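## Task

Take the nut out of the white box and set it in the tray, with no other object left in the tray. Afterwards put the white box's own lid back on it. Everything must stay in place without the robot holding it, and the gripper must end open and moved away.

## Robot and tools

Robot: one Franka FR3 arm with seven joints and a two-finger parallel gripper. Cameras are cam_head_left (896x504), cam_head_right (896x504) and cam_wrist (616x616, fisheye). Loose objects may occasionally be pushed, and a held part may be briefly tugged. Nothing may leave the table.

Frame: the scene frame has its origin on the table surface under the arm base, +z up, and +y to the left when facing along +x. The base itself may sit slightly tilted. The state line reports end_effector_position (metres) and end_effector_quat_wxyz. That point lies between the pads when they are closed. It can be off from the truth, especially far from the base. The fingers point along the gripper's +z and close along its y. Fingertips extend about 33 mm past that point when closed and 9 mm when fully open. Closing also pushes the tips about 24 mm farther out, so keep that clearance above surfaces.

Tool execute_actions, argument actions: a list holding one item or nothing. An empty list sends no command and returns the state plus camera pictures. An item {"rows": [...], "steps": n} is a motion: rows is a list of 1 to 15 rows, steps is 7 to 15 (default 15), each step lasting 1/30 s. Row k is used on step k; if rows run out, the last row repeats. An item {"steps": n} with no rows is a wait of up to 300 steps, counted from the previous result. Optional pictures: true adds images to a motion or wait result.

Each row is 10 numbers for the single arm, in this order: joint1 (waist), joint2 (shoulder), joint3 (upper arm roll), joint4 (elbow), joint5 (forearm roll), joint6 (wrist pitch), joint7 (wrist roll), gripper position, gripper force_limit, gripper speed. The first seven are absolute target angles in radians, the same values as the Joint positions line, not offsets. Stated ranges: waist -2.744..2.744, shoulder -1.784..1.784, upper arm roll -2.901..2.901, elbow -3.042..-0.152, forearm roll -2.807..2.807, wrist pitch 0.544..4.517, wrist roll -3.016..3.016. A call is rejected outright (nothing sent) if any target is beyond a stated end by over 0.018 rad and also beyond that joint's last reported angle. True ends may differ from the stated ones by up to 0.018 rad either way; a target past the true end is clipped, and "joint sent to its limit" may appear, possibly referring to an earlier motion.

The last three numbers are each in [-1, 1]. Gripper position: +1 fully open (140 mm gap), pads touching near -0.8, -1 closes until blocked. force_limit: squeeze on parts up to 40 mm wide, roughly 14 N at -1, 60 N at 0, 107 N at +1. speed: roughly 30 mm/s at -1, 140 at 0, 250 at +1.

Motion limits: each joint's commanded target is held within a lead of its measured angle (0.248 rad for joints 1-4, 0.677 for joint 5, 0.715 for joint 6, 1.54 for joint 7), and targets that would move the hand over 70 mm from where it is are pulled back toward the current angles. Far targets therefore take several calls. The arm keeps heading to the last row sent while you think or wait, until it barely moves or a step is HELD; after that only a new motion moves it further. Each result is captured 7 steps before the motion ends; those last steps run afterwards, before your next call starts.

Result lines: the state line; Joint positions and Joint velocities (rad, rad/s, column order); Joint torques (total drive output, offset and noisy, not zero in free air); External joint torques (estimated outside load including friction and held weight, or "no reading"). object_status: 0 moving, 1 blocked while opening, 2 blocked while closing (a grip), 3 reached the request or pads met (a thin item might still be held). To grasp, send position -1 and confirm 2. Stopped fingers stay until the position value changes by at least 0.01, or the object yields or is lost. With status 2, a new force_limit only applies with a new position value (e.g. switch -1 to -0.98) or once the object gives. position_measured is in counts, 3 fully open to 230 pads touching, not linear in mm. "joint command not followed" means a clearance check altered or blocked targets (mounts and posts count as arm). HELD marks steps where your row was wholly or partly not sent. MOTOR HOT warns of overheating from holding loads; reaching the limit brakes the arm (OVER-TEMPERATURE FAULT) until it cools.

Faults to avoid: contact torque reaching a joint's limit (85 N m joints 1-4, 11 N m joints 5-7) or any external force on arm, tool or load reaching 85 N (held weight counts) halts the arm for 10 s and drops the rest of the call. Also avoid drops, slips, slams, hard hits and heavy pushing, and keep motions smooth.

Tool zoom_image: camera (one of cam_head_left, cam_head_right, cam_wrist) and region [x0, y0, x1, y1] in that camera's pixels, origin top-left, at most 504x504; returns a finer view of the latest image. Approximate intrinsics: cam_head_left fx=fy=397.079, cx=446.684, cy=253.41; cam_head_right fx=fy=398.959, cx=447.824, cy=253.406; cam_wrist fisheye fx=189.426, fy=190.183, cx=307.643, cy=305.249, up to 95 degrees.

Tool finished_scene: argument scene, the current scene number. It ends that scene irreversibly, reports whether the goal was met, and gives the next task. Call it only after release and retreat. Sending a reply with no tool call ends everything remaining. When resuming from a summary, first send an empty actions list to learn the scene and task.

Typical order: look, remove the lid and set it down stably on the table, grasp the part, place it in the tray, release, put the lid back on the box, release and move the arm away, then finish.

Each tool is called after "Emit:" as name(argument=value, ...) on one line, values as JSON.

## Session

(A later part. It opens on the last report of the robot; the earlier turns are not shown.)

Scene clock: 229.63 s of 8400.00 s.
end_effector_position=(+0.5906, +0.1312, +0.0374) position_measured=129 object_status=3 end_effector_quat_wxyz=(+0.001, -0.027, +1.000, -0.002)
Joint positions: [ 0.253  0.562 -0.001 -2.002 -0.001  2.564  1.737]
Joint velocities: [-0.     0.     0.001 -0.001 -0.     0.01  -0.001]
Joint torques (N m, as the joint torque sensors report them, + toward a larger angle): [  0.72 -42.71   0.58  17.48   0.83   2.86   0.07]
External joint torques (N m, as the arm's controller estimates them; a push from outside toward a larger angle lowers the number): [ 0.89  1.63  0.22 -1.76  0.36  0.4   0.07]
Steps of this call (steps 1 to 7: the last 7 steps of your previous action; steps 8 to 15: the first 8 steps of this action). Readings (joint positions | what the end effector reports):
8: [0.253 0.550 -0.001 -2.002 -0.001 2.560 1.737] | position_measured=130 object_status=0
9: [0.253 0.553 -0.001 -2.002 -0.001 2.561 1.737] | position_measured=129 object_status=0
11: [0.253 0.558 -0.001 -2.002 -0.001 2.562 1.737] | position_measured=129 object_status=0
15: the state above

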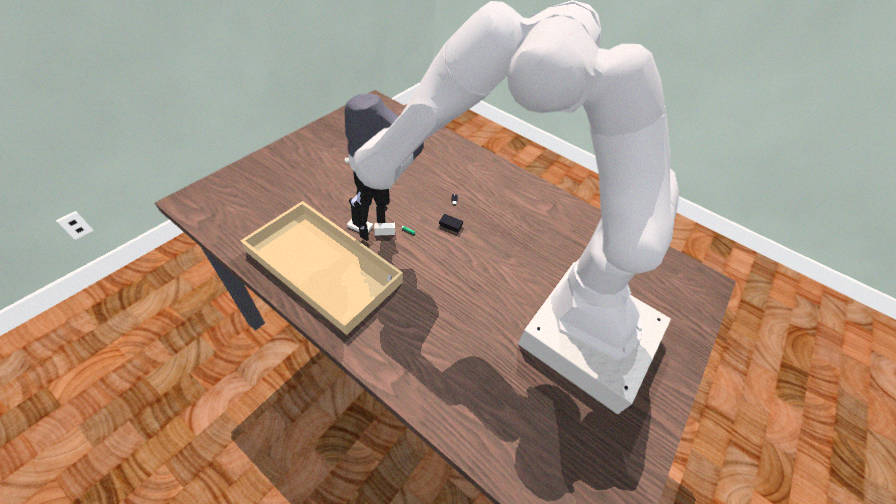

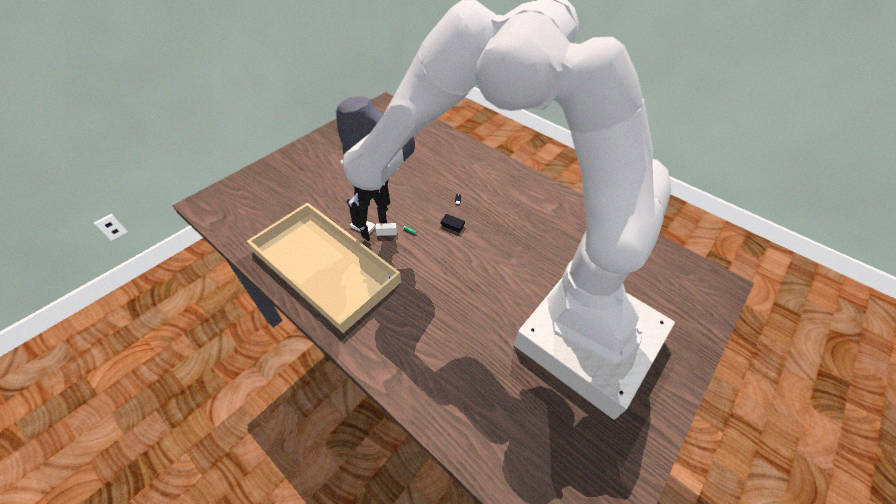

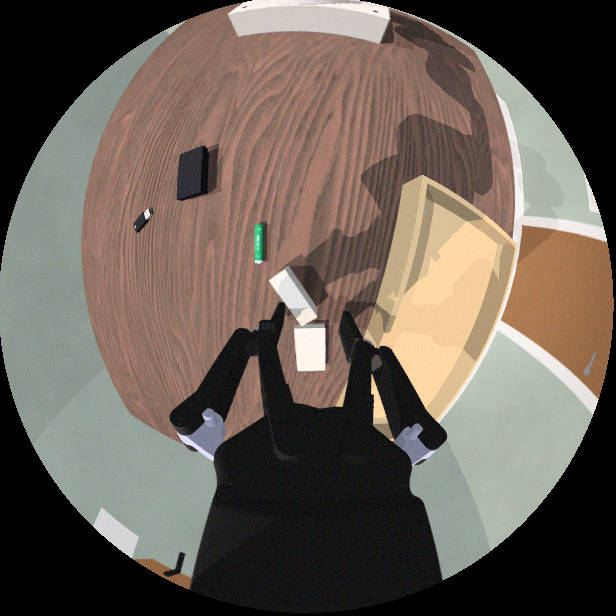

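Emit:
execute_actions(actions=[{"rows":[[0.254,0.563,0,-2.002,0,2.568,1.74,-1,-0.3,0]],"steps":15}])

Emit:
execute_actions(actions=[{"rows":[[0.254,0.563,0,-2.002,0,2.568,1.74,-1,-0.3,0],[0.254,0.563,0,-2.002,0,2.568,1.74,-1,-0.3,0],[0.254,0.563,0,-2.002,0,2.568,1.74,-1,-0.3,0],[0.254,0.563,0,-2.002,0,2.568,1.74,-1,-0.3,0],[0.254,0.42,0,-1.95,0,2.4,1.74,-1,-0.3,0]],"steps":15}])

Emit:
execute_actions(actions=[{"rows":[[0.0,0.42,0,-1.98,0,2.42,1.535,-1,-0.3,0]],"steps":15}])

Emit:
execute_actions(actions=[{"rows":[[0.0,0.555,0,-2.002,0,2.56,1.535,-1,-0.3,0]],"steps":15}], pictures=true)

Scene clock: 231.33 s of 8400.00 s.
end_effector_position=(+0.5912, +0.1315, +0.0376) position_measured=180 object_status=0 end_effector_quat_wxyz=(+0.002, -0.027, +1.000, -0.002)
Joint positions: [ 0.253  0.562 -0.001 -2.002 -0.001  2.566  1.737]
Joint velocities: [ 0.001  0.002 -0.001  0.001 -0.     0.    -0.   ]
Joint torques (N m, as the joint torque sensors report them, + toward a larger angle): [  1.18 -42.48   0.46  17.19   0.78   2.83   0.07]
External joint torques (N m, as the arm's controller estimates them; a push from outside toward a larger angle lowers the number): [ 1.23  1.24  0.01 -1.68  0.33  0.41  0.07]
Steps of this call (steps 1 to 7: the last 7 steps of your previous action; steps 8 to 15: the robot went on to your last target; steps 16 to 43: nothing new was sent; steps 44 to 51: the first 8 steps of this action). Readings (joint positions | what the end effector reports):
44: [0.253 0.562 -0.001 -2.002 -0.001 2.566 1.737] | position_measured=129 object_status=0
45: [0.253 0.562 -0.001 -2.002 -0.001 2.566 1.737] | position_measured=134 object_status=0
47: [0.253 0.562 -0.001 -2.002 -0.001 2.566 1.737] | position_measured=149 object_status=0
51: the state above

Scene clock: 231.83 s of 8400.00 s.
end_effector_position=(+0.6088, +0.1357, +0.0907) position_measured=225 object_status=2 end_effector_quat_wxyz=(+0.016, -0.027, +1.000, +0.001)
Joint positions: [ 0.253  0.48  -0.001 -1.976 -0.001  2.486  1.737]
Joint velocities: [-0.    -0.797  0.002  0.338  0.    -0.496  0.001]
Joint torques (N m, as the joint torque sensors report them, + toward a larger angle): [  0.84 -39.34   0.67  17.96   0.93   1.87   0.07]
External joint torques (N m, as the arm's controller estimates them; a push from outside toward a larger angle lowers the number): [ 0.7  -0.24  0.1  -0.21  0.4  -0.42  0.06]
Steps of this call (steps 1 to 7: the last 7 steps of your previous action; steps 8 to 15: the first 8 steps of this action). Readings (joint positions | what the end effector reports):
8: [0.253 0.562 -0.001 -2.002 -0.001 2.566 1.737] | position_measured=225 object_status=0
9: [0.253 0.562 -0.001 -2.002 -0.001 2.566 1.737] | position_measured=225 object_status=0
11: [0.253 0.562 -0.001 -2.002 -0.001 2.566 1.737] | position_measured=225 object_status=0
15: the state above

Scene clock: 232.33 s of 8400.00 s.
end_effector_position=(+0.6257, +0.0138, +0.1261) position_measured=225 object_status=2 end_effector_quat_wxyz=(+0.019, +0.032, +0.999, +0.000)
Joint positions: [ 0.05   0.418  0.005 -1.971 -0.001  2.425  1.656]
Joint velocities: [-0.75   0.026 -0.161 -0.079  0.    -0.016 -0.393]
Joint torques (N m, as the joint torque sensors report them, + toward a larger angle): [  7.27 -41.31   5.93  18.76   0.98   2.12  -0.24]
External joint torques (N m, as the arm's controller estimates them; a push from outside toward a larger angle lowers the number): [-0.08  1.56 -0.62 -2.36  0.5  -0.36 -0.25]
Steps of this call (steps 1 to 7: the last 7 steps of your previous action; steps 8 to 15: the first 8 steps of this action). Readings (joint positions | what the end effector reports):
8: [0.239 0.414 0.009 -1.949 -0.001 2.427 1.730] | position_measured=225 object_status=2
9: [0.217 0.414 0.015 -1.952 -0.001 2.427 1.722] | position_measured=225 object_status=2
11: [0.164 0.415 0.016 -1.959 -0.001 2.426 1.704] | position_measured=225 object_status=2
15: the state above

Scene clock: 232.83 s of 8400.00 s.
end_effector_position=(+0.5928, -0.0213, +0.0371) position_measured=225 object_status=2 end_effector_quat_wxyz=(-0.017, +0.013, +1.000, -0.001)
Joint positions: [-0.002  0.556 -0.001 -2.005 -0.001  2.525  1.562]
Joint velocities: [-0.    -0.075 -0.001  0.021 -0.001  0.19  -0.078]
Joint torques (N m, as the joint torque sensors report them, + toward a larger angle): [  1.75 -39.61   0.25  18.66   0.72   2.81  -0.08]
External joint torques (N m, as the arm's controller estimates them; a push from outside toward a larger angle lowers the number): [  1.98  22.25  -0.06 -12.02   0.12  -1.29  -0.1 ]
Steps of this call (steps 1 to 7: the last 7 steps of your previous action; steps 8 to 15: the first 8 steps of this action). Readings (joint positions | what the end effector reports):
8: [-0.005 0.430 -0.005 -1.976 -0.001 2.442 1.588] | position_measured=225 object_status=2
9: [-0.004 0.455 -0.004 -1.976 -0.001 2.463 1.584] | position_measured=225 object_status=2
11: [-0.003 0.510 -0.002 -1.988 -0.001 2.495 1.575] | position_measured=225 object_status=2
15: the state above

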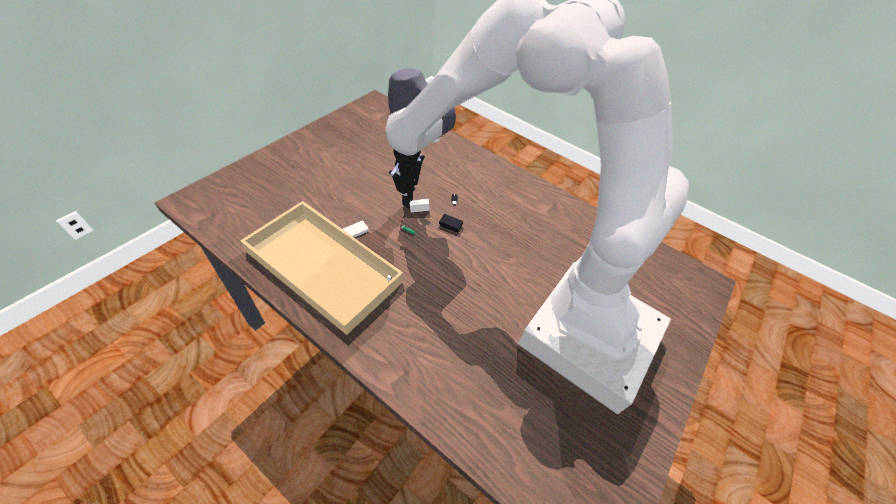

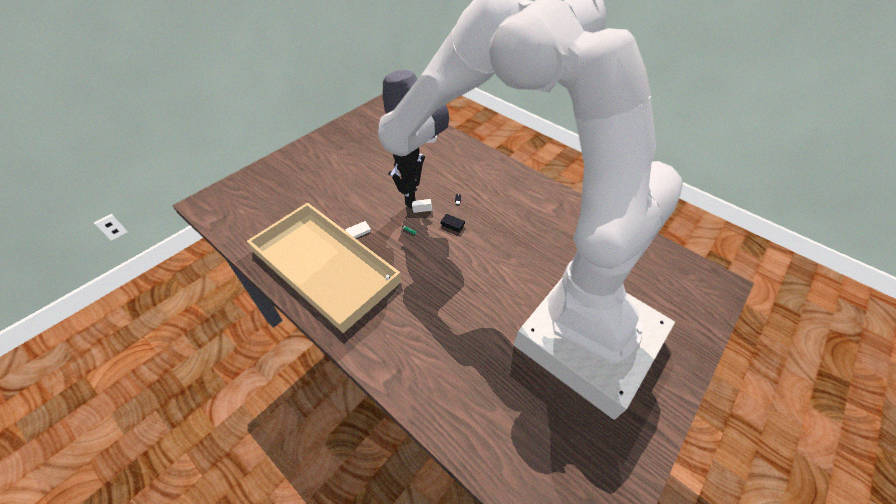

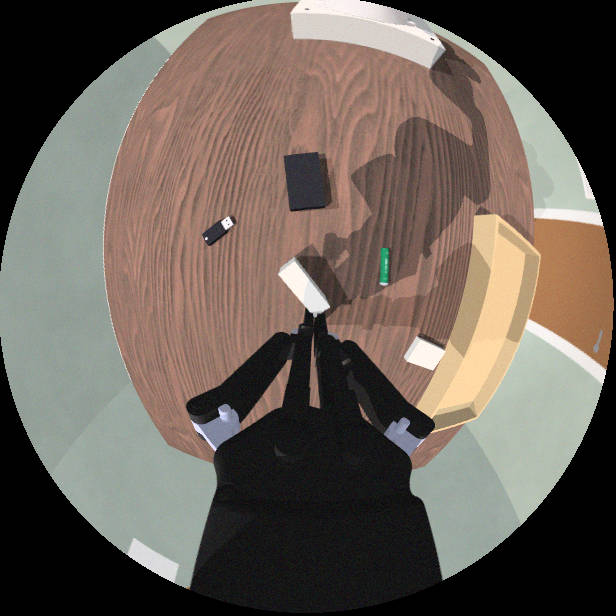

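Emit:
execute_actions(actions=[{"rows":[[0.0,0.5,0,-2.002,0,2.5,1.535,-1,-0.3,0]],"steps":15}], pictures=true)

Emit:
zoom_image(camera="cam_head_left", region=[380,170,450,230])

Emit:
zoom_image(camera="cam_wrist", region=[250,230,370,350])

Scene clock: 233.53 s of 8400.00 s.
end_effector_position=(+0.6120, -0.0219, +0.0723) position_measured=226 object_status=2 end_effector_quat_wxyz=(+0.008, +0.002, +1.000, -0.002)
Joint positions: [-0.002  0.499 -0.001 -2.001 -0.001  2.515  1.541]
Joint velocities: [-0.    -0.017  0.001 -0.001 -0.001 -0.065 -0.009]
Joint torques (N m, as the joint torque sensors report them, + toward a larger angle): [  1.62 -41.81   0.98  17.51   0.83   1.94  -0.22]
External joint torques (N m, as the arm's controller estimates them; a push from outside toward a larger angle lowers the number): [ 1.68 -1.56  0.59 -0.5   0.36 -0.3  -0.22]
Steps of this call (steps 1 to 7: the last 7 steps of your previous action; steps 8 to 13: the robot went on to your last target; steps 14 to 21: the first 8 steps of this action). Readings (joint positions | what the end effector reports):
14: [-0.002 0.549 -0.001 -2.005 -0.001 2.547 1.543] | position_measured=226 object_status=2
15: [-0.002 0.537 -0.001 -2.007 -0.001 2.537 1.543] | position_measured=226 object_status=2
17: [-0.002 0.515 -0.001 -2.004 -0.001 2.526 1.542] | position_measured=226 object_status=2
21: the state above

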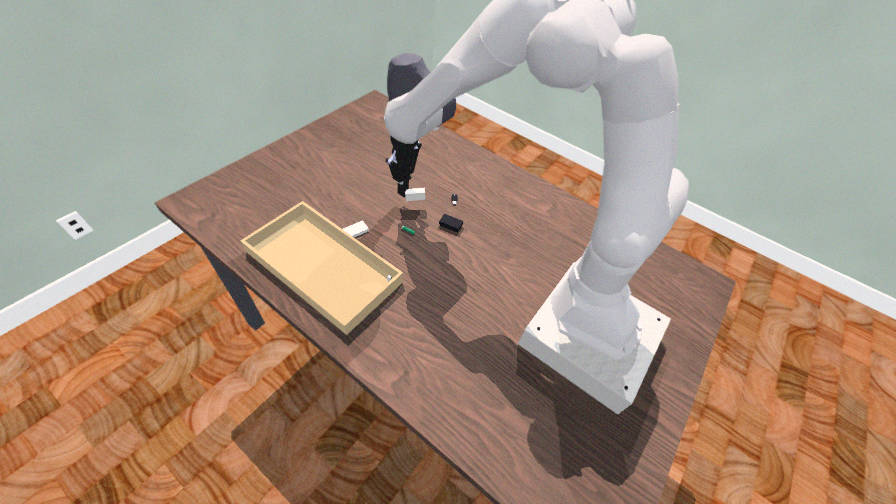

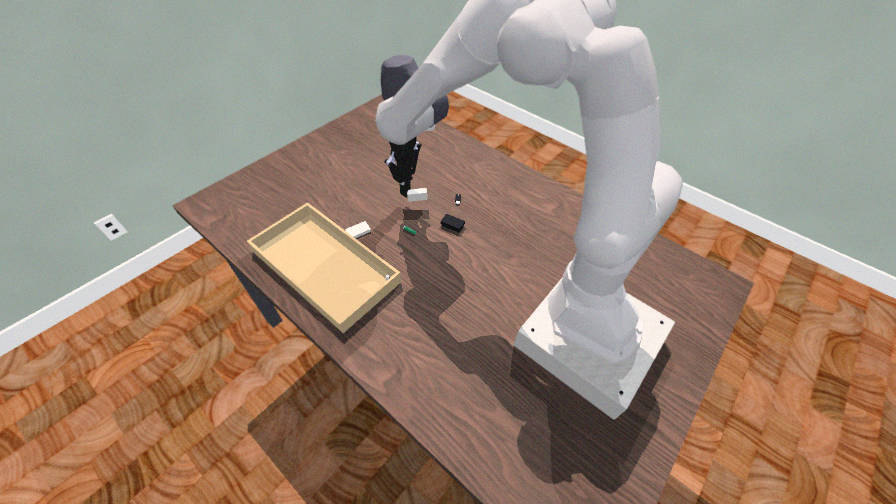

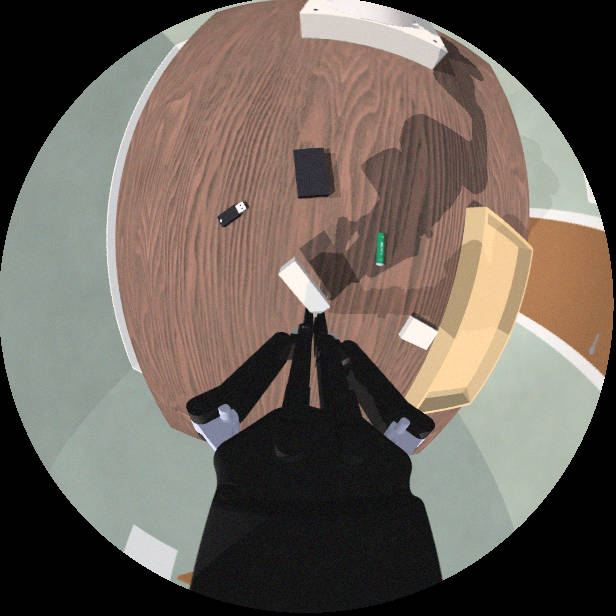

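Region (380, 170, 450, 230) of cam_head_left's 896x504 image, scaled by 7.200, with more detail than that image has; it fills the top 432 rows of this view, and the rest is white.

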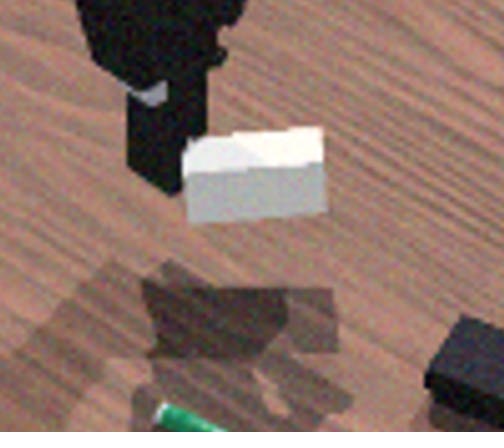

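Region (250, 230, 370, 350) of cam_wrist's 616x616 image, scaled by 4.200, with more detail than that image has.

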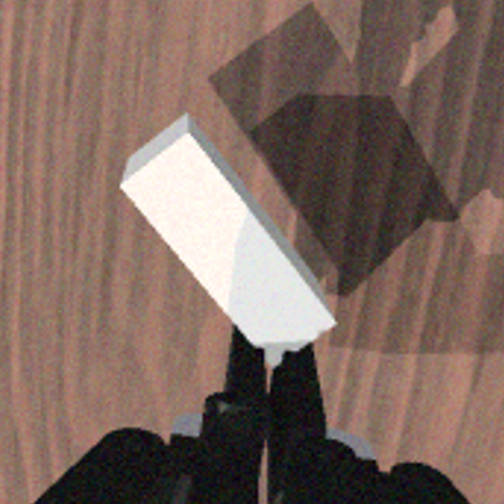

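Emit:
execute_actions(actions=[{"rows":[[0.0,0.545,0,-2.002,0,2.548,1.535,-1,-0.3,0]],"steps":15}])

Emit:
execute_actions(actions=[{"rows":[[0.0,0.545,0,-2.002,0,2.548,1.535,-1,-0.3,0],[0.0,0.545,0,-2.002,0,2.548,1.535,-1,-0.3,0],[0.0,0.545,0,-2.002,0,2.548,1.535,-1,-0.3,0],[0.0,0.545,0,-2.002,0,2.548,1.535,-0.6,-0.3,-0.5]],"steps":15}])

Emit:
execute_actions(actions=[{"rows":[[0.0,0.42,0,-2.002,0,2.43,1.535,-0.6,-0.3,0]],"steps":15}], pictures=true)

Emit:
zoom_image(camera="cam_wrist", region=[230,200,390,360])

Scene clock: 234.17 s of 8400.00 s.
end_effector_position=(+0.6011, -0.0216, +0.0449) position_measured=226 object_status=2 end_effector_quat_wxyz=(-0.006, +0.001, +1.000, -0.002)
Joint positions: [-0.002  0.546 -0.001 -2.003 -0.001  2.536  1.539]
Joint velocities: [-0.001  0.015 -0.     0.     0.     0.052  0.   ]
Joint torques (N m, as the joint torque sensors report them, + toward a larger angle): [  1.7  -44.56   0.23  18.09   0.81   3.02  -0.32]
External joint torques (N m, as the arm's controller estimates them; a push from outside toward a larger angle lowers the number): [ 1.92  1.5  -0.08 -2.59  0.33  0.43 -0.32]
Steps of this call (steps 1 to 7: the last 7 steps of your previous action; steps 8 to 11: the robot went on to your last target; steps 12 to 19: the first 8 steps of this action). Readings (joint positions | what the end effector reports):
12: [-0.002 0.503 -0.001 -1.999 -0.001 2.510 1.539] | position_measured=226 object_status=2
13: [-0.002 0.513 -0.001 -1.998 -0.001 2.518 1.539] | position_measured=226 object_status=2
15: [-0.002 0.532 -0.001 -2.000 -0.001 2.527 1.539] | position_measured=226 object_status=2
19: the state above

Scene clock: 234.67 s of 8400.00 s.
end_effector_position=(+0.6041, -0.0217, +0.0456) position_measured=209 object_status=0 end_effector_quat_wxyz=(-0.001, +0.001, +1.000, -0.002)
Joint positions: [-0.002  0.546 -0.001 -2.003 -0.001  2.545  1.538]
Joint velocities: [ 0.     0.002  0.001 -0.     0.     0.003 -0.   ]
Joint torques (N m, as the joint torque sensors report them, + toward a larger angle): [  1.53 -43.18   0.29  18.27   0.8    2.79  -0.23]
External joint torques (N m, as the arm's controller estimates them; a push from outside toward a larger angle lowers the number): [ 1.56  0.21 -0.17 -0.73  0.35  0.4  -0.23]
Steps of this call (steps 1 to 7: the last 7 steps of your previous action; steps 8 to 15: the first 8 steps of this action). Readings (joint positions | what the end effector reports):
8: [-0.002 0.546 -0.001 -2.003 -0.001 2.544 1.538] | position_measured=226 object_status=2
9: [-0.002 0.546 -0.001 -2.003 -0.001 2.544 1.538] | position_measured=226 object_status=2
11: [-0.002 0.546 -0.001 -2.003 -0.001 2.544 1.538] | position_measured=226 object_status=0
15: the state above

Scene clock: 235.17 s of 8400.00 s.
end_effector_position=(+0.6230, -0.0221, +0.1205) position_measured=205 object_status=3 end_effector_quat_wxyz=(+0.025, +0.001, +1.000, -0.003)
Joint positions: [-0.002  0.415 -0.001 -1.997 -0.001  2.459  1.538]
Joint velocities: [-0.    -0.052  0.     0.     0.001 -0.137 -0.001]
Joint torques (N m, as the joint torque sensors report them, + toward a larger angle): [  1.63 -35.58   0.4   16.56   0.88   1.6   -0.3 ]
External joint torques (N m, as the arm's controller estimates them; a push from outside toward a larger angle lowers the number): [ 1.78 -0.98  0.18  0.07  0.39 -0.37 -0.3 ]
Steps of this call (steps 1 to 7: the last 7 steps of your previous action; steps 8 to 15: the first 8 steps of this action). Readings (joint positions | what the end effector reports):
8: [-0.002 0.534 -0.001 -2.008 -0.001 2.528 1.538] | position_measured=205 object_status=0
9: [-0.002 0.508 -0.001 -2.013 -0.001 2.507 1.538] | position_measured=205 object_status=3
11: [-0.002 0.456 -0.001 -2.007 -0.001 2.482 1.538] | position_measured=205 object_status=3
15: the state above

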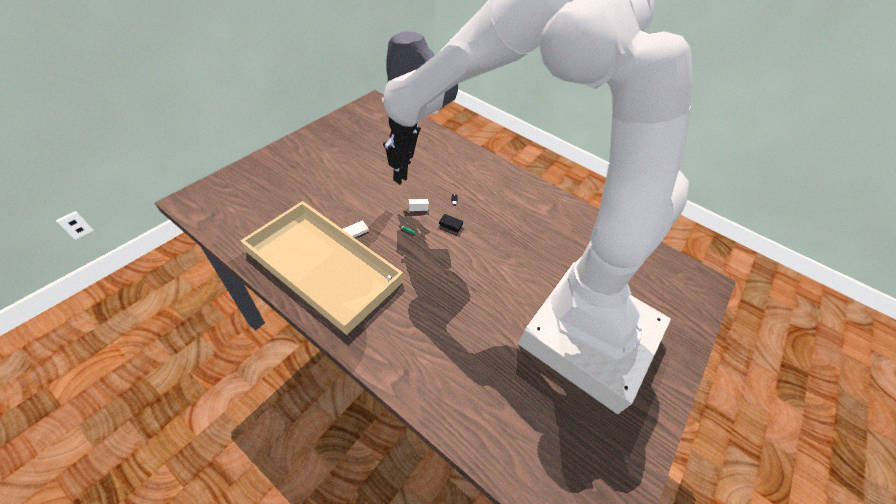

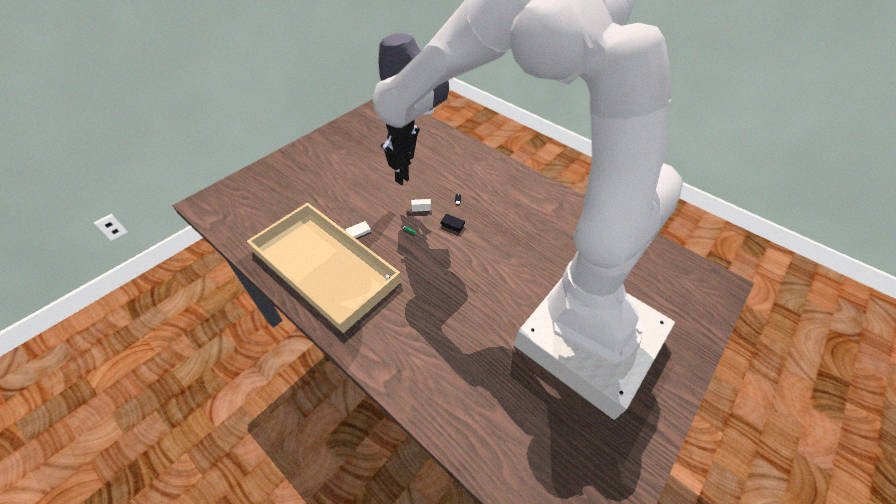

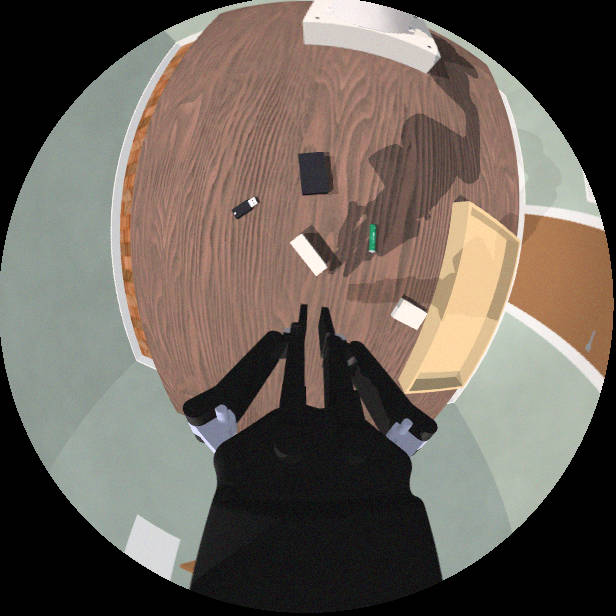

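Region (230, 200, 390, 360) of cam_wrist's 616x616 image, scaled by 3.150, with more detail than that image has.

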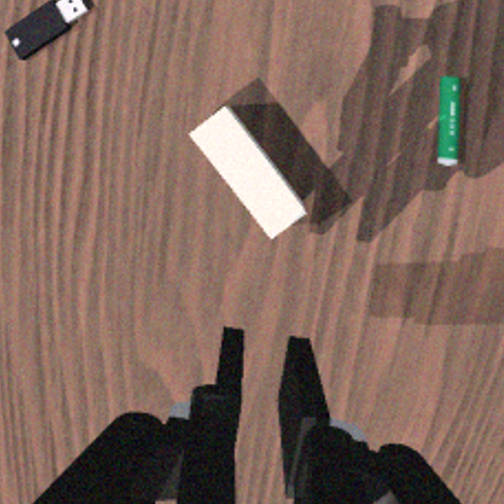

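Emit:
execute_actions(actions=[{"rows":[[-0.051,0.39,0,-2.068,0,2.46,2.375,-1,-0.3,0]],"steps":15}])

Emit:
execute_actions(actions=[{"rows":[[-0.051,0.39,0,-2.068,0,2.47,2.375,-1,-0.3,0]],"steps":15}])

Emit:
execute_actions(actions=[{"rows":[[-0.051,0.488,0,-2.068,0,2.556,2.375,-1,-0.3,0]],"steps":15}])

Emit:
execute_actions(actions=[{"rows":[[-0.051,0.488,0,-2.068,0,2.556,2.375,-1,-0.3,0]],"steps":10}], pictures=true)

Emit:
zoom_image(camera="cam_head_left", region=[380,170,460,230])

Scene clock: 236.27 s of 8400.00 s.
end_effector_position=(+0.5877, -0.0509, +0.1052) position_measured=232 object_status=0 end_effector_quat_wxyz=(-0.002, +0.262, +0.965, -0.002)
Joint positions: [-0.051  0.394 -0.002 -2.064 -0.001  2.452  2.017]
Joint velocities: [-0.029 -0.014 -0.001 -0.032  0.     0.032  1.174]
Joint torques (N m, as the joint torque sensors report them, + toward a larger angle): [  1.63 -42.26   1.58  18.81   0.92   2.97   0.26]
External joint torques (N m, as the arm's controller estimates them; a push from outside toward a larger angle lowers the number): [-0.99 -1.01 -1.08 -2.06  0.43  0.48  0.28]
Steps of this call (steps 1 to 7: the last 7 steps of your previous action; steps 8 to 25: the robot went on to your last target; steps 26 to 33: the first 8 steps of this action). Readings (joint positions | what the end effector reports):
26: [-0.008 0.412 0.003 -2.013 -0.001 2.438 1.607] | position_measured=205 object_status=0
27: [-0.017 0.404 0.005 -2.031 -0.001 2.442 1.687] | position_measured=210 object_status=0
29: [-0.035 0.397 0.002 -2.052 -0.001 2.446 1.821] | position_measured=225 object_status=0
33: the state above

Scene clock: 236.77 s of 8400.00 s.
end_effector_position=(+0.5917, -0.0506, +0.1070) position_measured=232 object_status=3 end_effector_quat_wxyz=(+0.005, +0.397, +0.918, -0.000)
Joint positions: [-0.051  0.392 -0.001 -2.066 -0.001  2.465  2.303]
Joint velocities: [-0.001  0.002 -0.     0.     0.001  0.014  0.227]
Joint torques (N m, as the joint torque sensors report them, + toward a larger angle): [  0.74 -41.61   0.5   18.26   0.87   2.83   0.21]
External joint torques (N m, as the arm's controller estimates them; a push from outside toward a larger angle lowers the number): [ 0.93 -1.1   0.3  -2.03  0.32  0.41  0.22]
Steps of this call (steps 1 to 7: the last 7 steps of your previous action; steps 8 to 15: the first 8 steps of this action). Readings (joint positions | what the end effector reports):
8: [-0.051 0.392 -0.001 -2.066 -0.001 2.458 2.224] | position_measured=232 object_status=3
9: [-0.051 0.392 -0.001 -2.066 -0.001 2.459 2.239] | position_measured=232 object_status=3
11: [-0.051 0.392 -0.001 -2.066 -0.001 2.462 2.265] | position_measured=232 object_status=3
15: the state above

Scene clock: 237.27 s of 8400.00 s.
end_effector_position=(+0.5881, -0.0513, +0.0631) position_measured=232 object_status=3 end_effector_quat_wxyz=(+0.000, +0.423, +0.906, -0.002)
Joint positions: [-0.052  0.478 -0.002 -2.064 -0.002  2.538  2.358]
Joint velocities: [0.001 0.053 0.004 0.001 0.    0.105 0.046]
Joint torques (N m, as the joint torque sensors report them, + toward a larger angle): [  1.22 -37.45   1.85  15.38   0.95   2.55   0.26]
External joint torques (N m, as the arm's controller estimates them; a push from outside toward a larger angle lowers the number): [ 0.66  1.35  1.06 -1.12  0.51  0.47  0.26]
Steps of this call (steps 1 to 7: the last 7 steps of your previous action; steps 8 to 15: the first 8 steps of this action). Readings (joint positions | what the end effector reports):
8: [-0.051 0.401 -0.001 -2.062 -0.001 2.481 2.343] | position_measured=232 object_status=3
9: [-0.051 0.422 -0.001 -2.059 -0.001 2.497 2.346] | position_measured=232 object_status=3
11: [-0.051 0.462 -0.001 -2.064 -0.001 2.515 2.351] | position_measured=232 object_status=3
15: the state above

Scene clock: 237.60 s of 8400.00 s.
end_effector_position=(+0.5877, -0.0510, +0.0580) position_measured=232 object_status=3 end_effector_quat_wxyz=(+0.001, +0.426, +0.905, -0.002)
Joint positions: [-0.052  0.487 -0.001 -2.066 -0.002  2.551  2.367]
Joint velocities: [-0.001 -0.001 -0.    -0.001 -0.002  0.014  0.014]
Joint torques (N m, as the joint torque sensors report them, + toward a larger angle): [  1.75 -40.56   0.19  16.62   0.94   2.79  -0.02]
External joint torques (N m, as the arm's controller estimates them; a push from outside toward a larger angle lowers the number): [ 1.95  1.56 -0.08 -2.49  0.45  0.37 -0.02]
Steps of this call (steps 1 to 7: the last 7 steps of your previous action; steps 8 to 10: the first 3 steps of this action). Readings (joint positions | what the end effector reports):
8: [-0.052 0.487 -0.001 -2.066 -0.002 2.550 2.366] | position_measured=232 object_status=3
9: [-0.052 0.487 -0.001 -2.066 -0.002 2.551 2.367] | position_measured=232 object_status=3
10: the state above

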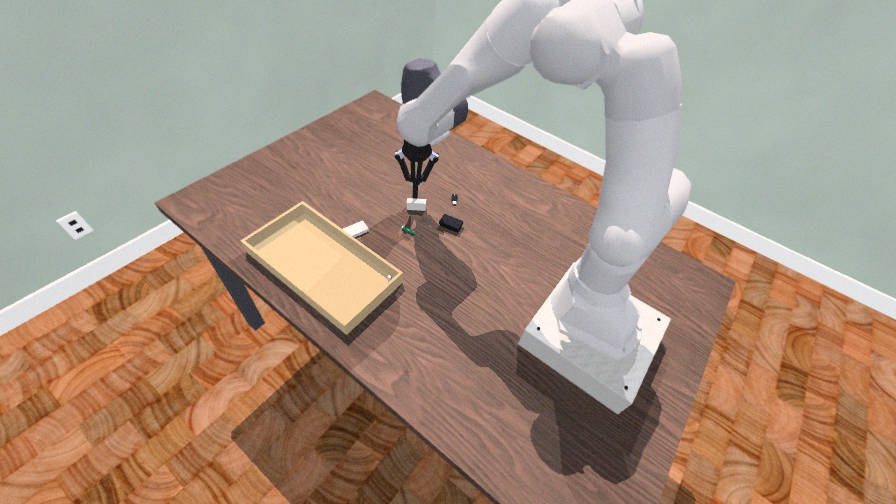

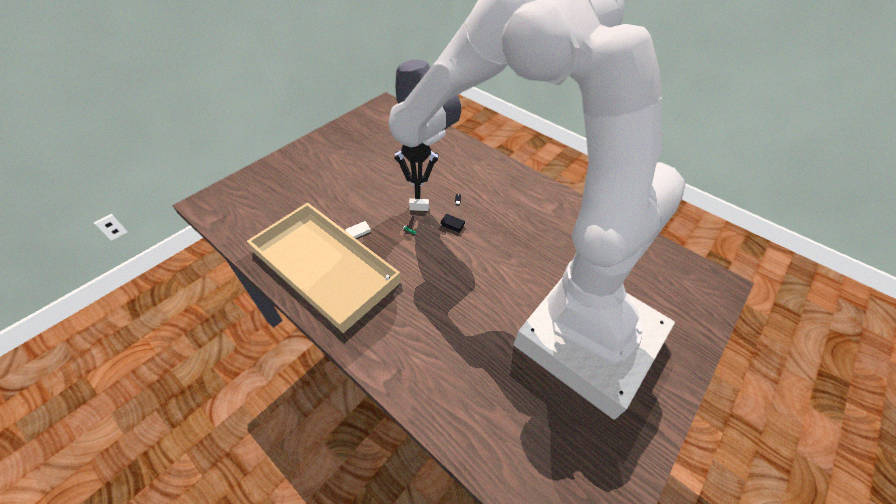

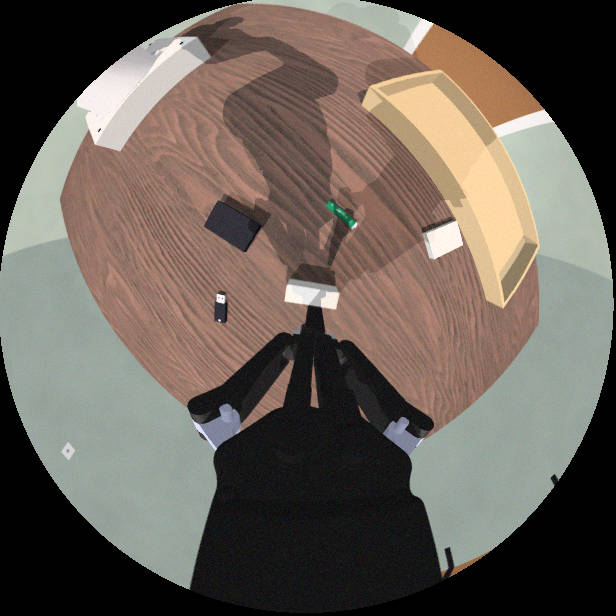

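Region (380, 170, 460, 230) of cam_head_left's 896x504 image, scaled by 6.300, with more detail than that image has; it fills the top 378 rows of this view, and the rest is white.

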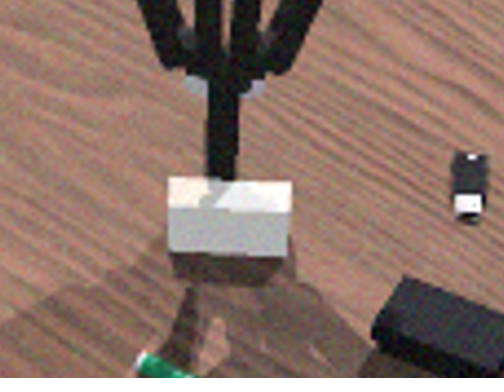

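Well centred. Push in stages.

Emit:
execute_actions(actions=[{"rows":[[-0.03,0.464,0,-2.11,0,2.576,2.375,-1,-0.3,0]],"steps":15}])

Emit:
execute_actions(actions=[{"rows":[[-0.01,0.442,0,-2.149,0,2.593,2.375,-1,-0.3,0]],"steps":15}], pictures=true)

Emit:
zoom_image(camera="cam_head_left", region=[380,170,460,230])

Emit:
execute_actions(actions=[{"rows":[[0.009,0.422,0,-2.186,0,2.608,2.375,-1,-0.3,0]],"steps":15}], pictures=true)

Emit:
zoom_image(camera="cam_head_left", region=[380,170,460,230])

Scene clock: 238.37 s of 8400.00 s.
end_effector_position=(+0.5775, -0.0372, +0.0566) position_measured=232 object_status=3 end_effector_quat_wxyz=(-0.001, +0.418, +0.908, -0.002)
Joint positions: [-0.032  0.467  0.    -2.107 -0.001  2.569  2.371]
Joint velocities: [ 0.01  -0.012 -0.    -0.019 -0.001  0.025  0.002]
Joint torques (N m, as the joint torque sensors report them, + toward a larger angle): [  1.35 -42.13   0.11  16.83   0.92   2.88  -0.04]
External joint torques (N m, as the arm's controller estimates them; a push from outside toward a larger angle lowers the number): [ 2.56 -0.71  0.77 -2.27  0.4   0.42 -0.04]
Steps of this call (steps 1 to 7: the last 7 steps of your previous action; steps 8 to 15: the robot went on to your last target; steps 16 to 23: the first 8 steps of this action). Readings (joint positions | what the end effector reports):
16: [-0.050 0.482 -0.002 -2.075 -0.001 2.558 2.371] | position_measured=232 object_status=3
17: [-0.046 0.476 -0.003 -2.086 -0.001 2.560 2.371] | position_measured=232 object_status=3
19: [-0.038 0.470 -0.002 -2.099 -0.001 2.564 2.371] | position_measured=232 object_status=3
23: the state above

Scene clock: 238.87 s of 8400.00 s.
end_effector_position=(+0.5681, -0.0253, +0.0567) position_measured=232 object_status=3 end_effector_quat_wxyz=(-0.000, +0.410, +0.912, -0.002)
Joint positions: [-0.012  0.444  0.    -2.146 -0.001  2.586  2.372]
Joint velocities: [ 0.009 -0.009  0.001 -0.02   0.001  0.022  0.   ]
Joint torques (N m, as the joint torque sensors report them, + toward a larger angle): [  1.06 -41.09  -0.1   15.6    0.85   2.91   0.09]
External joint torques (N m, as the arm's controller estimates them; a push from outside toward a larger angle lowers the number): [ 1.91 -0.87  0.38 -3.    0.36  0.5   0.09]
Steps of this call (steps 1 to 7: the last 7 steps of your previous action; steps 8 to 15: the first 8 steps of this action). Readings (joint positions | what the end effector reports):
8: [-0.029 0.461 -0.001 -2.116 -0.001 2.576 2.372] | position_measured=232 object_status=3
9: [-0.025 0.455 -0.002 -2.127 -0.001 2.578 2.372] | position_measured=232 object_status=3
11: [-0.018 0.448 -0.001 -2.139 -0.001 2.582 2.372] | position_measured=232 object_status=3
15: the state above

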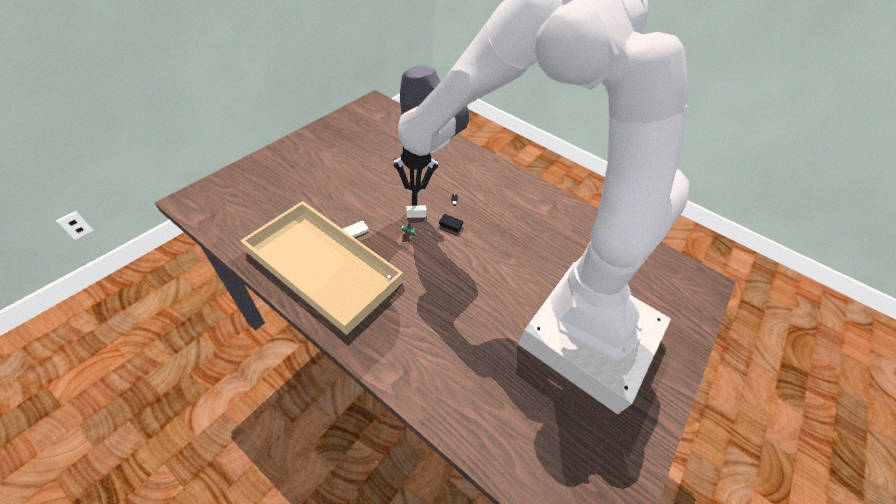

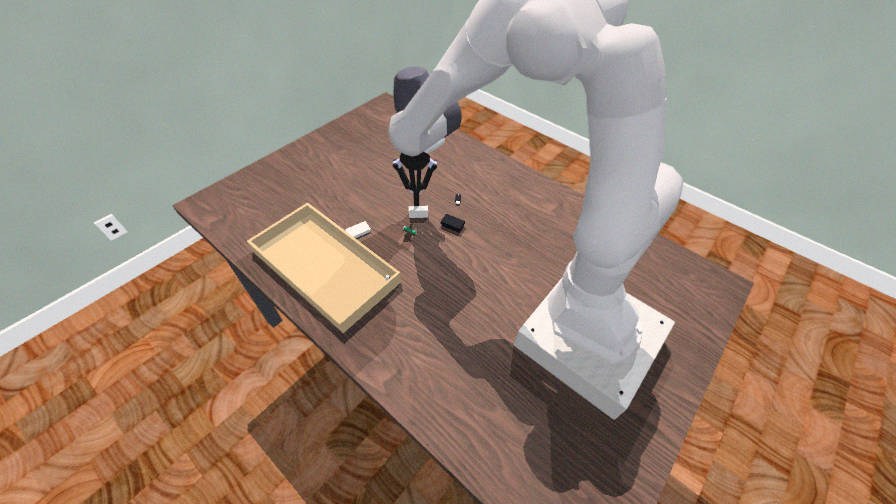

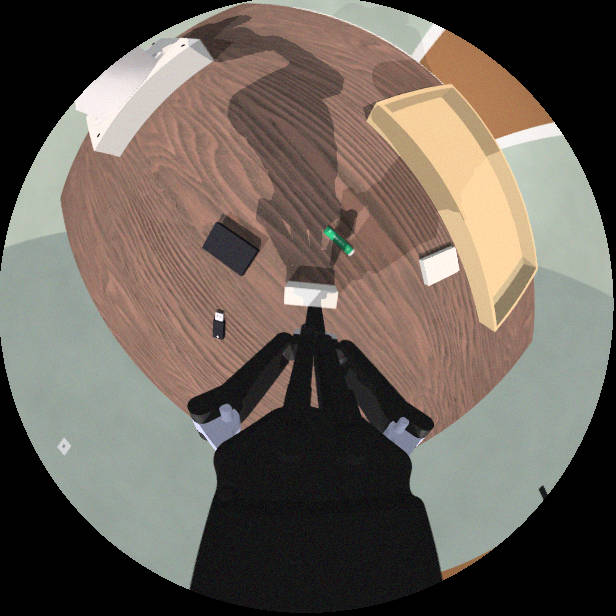

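Region (380, 170, 460, 230) of cam_head_left's 896x504 image, scaled by 6.300, with more detail than that image has; it fills the top 378 rows of this view, and the rest is white.

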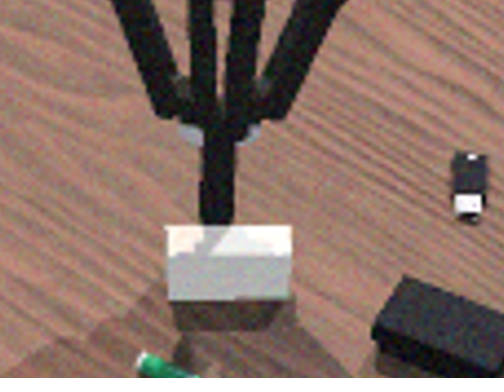

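Scene clock: 239.37 s of 8400.00 s.
end_effector_position=(+0.5580, -0.0144, +0.0560) position_measured=232 object_status=3 end_effector_quat_wxyz=(-0.001, +0.401, +0.916, -0.002)
Joint positions: [ 0.007  0.424  0.    -2.183 -0.001  2.602  2.372]
Joint velocities: [ 0.007 -0.01  -0.002 -0.018  0.001  0.02   0.   ]
Joint torques (N m, as the joint torque sensors report them, + toward a larger angle): [  1.8  -40.49   0.16  16.43   0.93   2.9    0.01]
External joint torques (N m, as the arm's controller estimates them; a push from outside toward a larger angle lowers the number): [ 2.77 -0.99  0.79 -2.02  0.44  0.47  0.01]
Steps of this call (steps 1 to 7: the last 7 steps of your previous action; steps 8 to 15: the first 8 steps of this action). Readings (joint positions | what the end effector reports):
8: [-0.009 0.439 -0.001 -2.154 -0.001 2.593 2.372] | position_measured=232 object_status=3
9: [-0.006 0.433 -0.002 -2.165 -0.001 2.595 2.372] | position_measured=232 object_status=3
11: [0.001 0.428 -0.001 -2.176 -0.001 2.598 2.372] | position_measured=232 object_status=3
15: the state above

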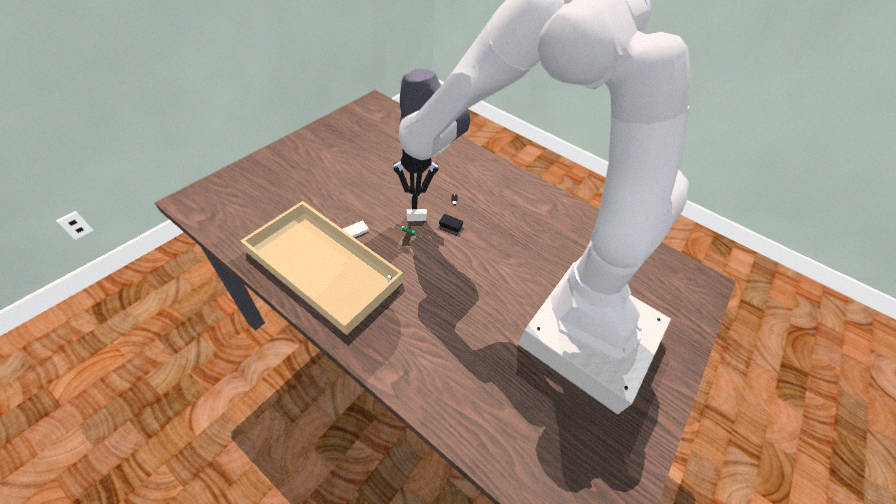

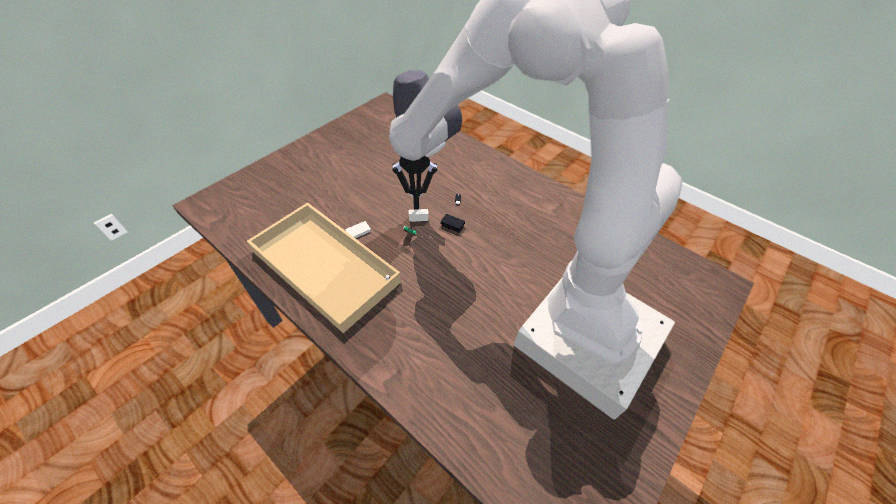

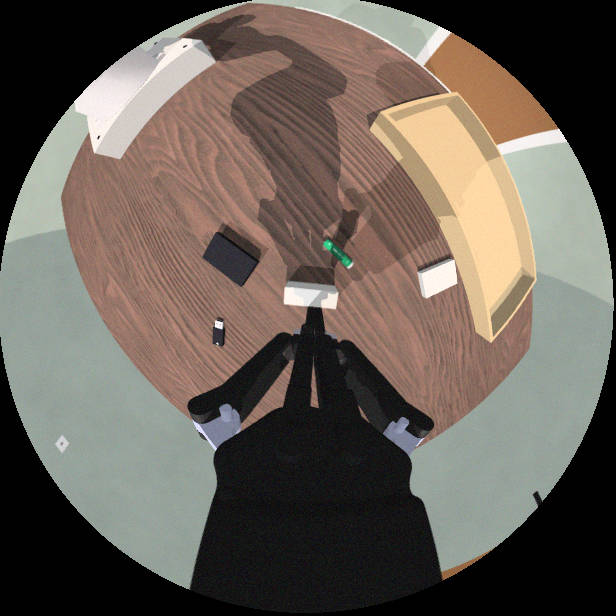

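Region (380, 170, 460, 230) of cam_head_left's 896x504 image, scaled by 6.300, with more detail than that image has; it fills the top 378 rows of this view, and the rest is white.

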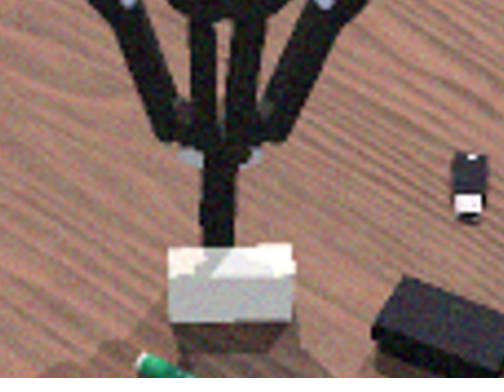

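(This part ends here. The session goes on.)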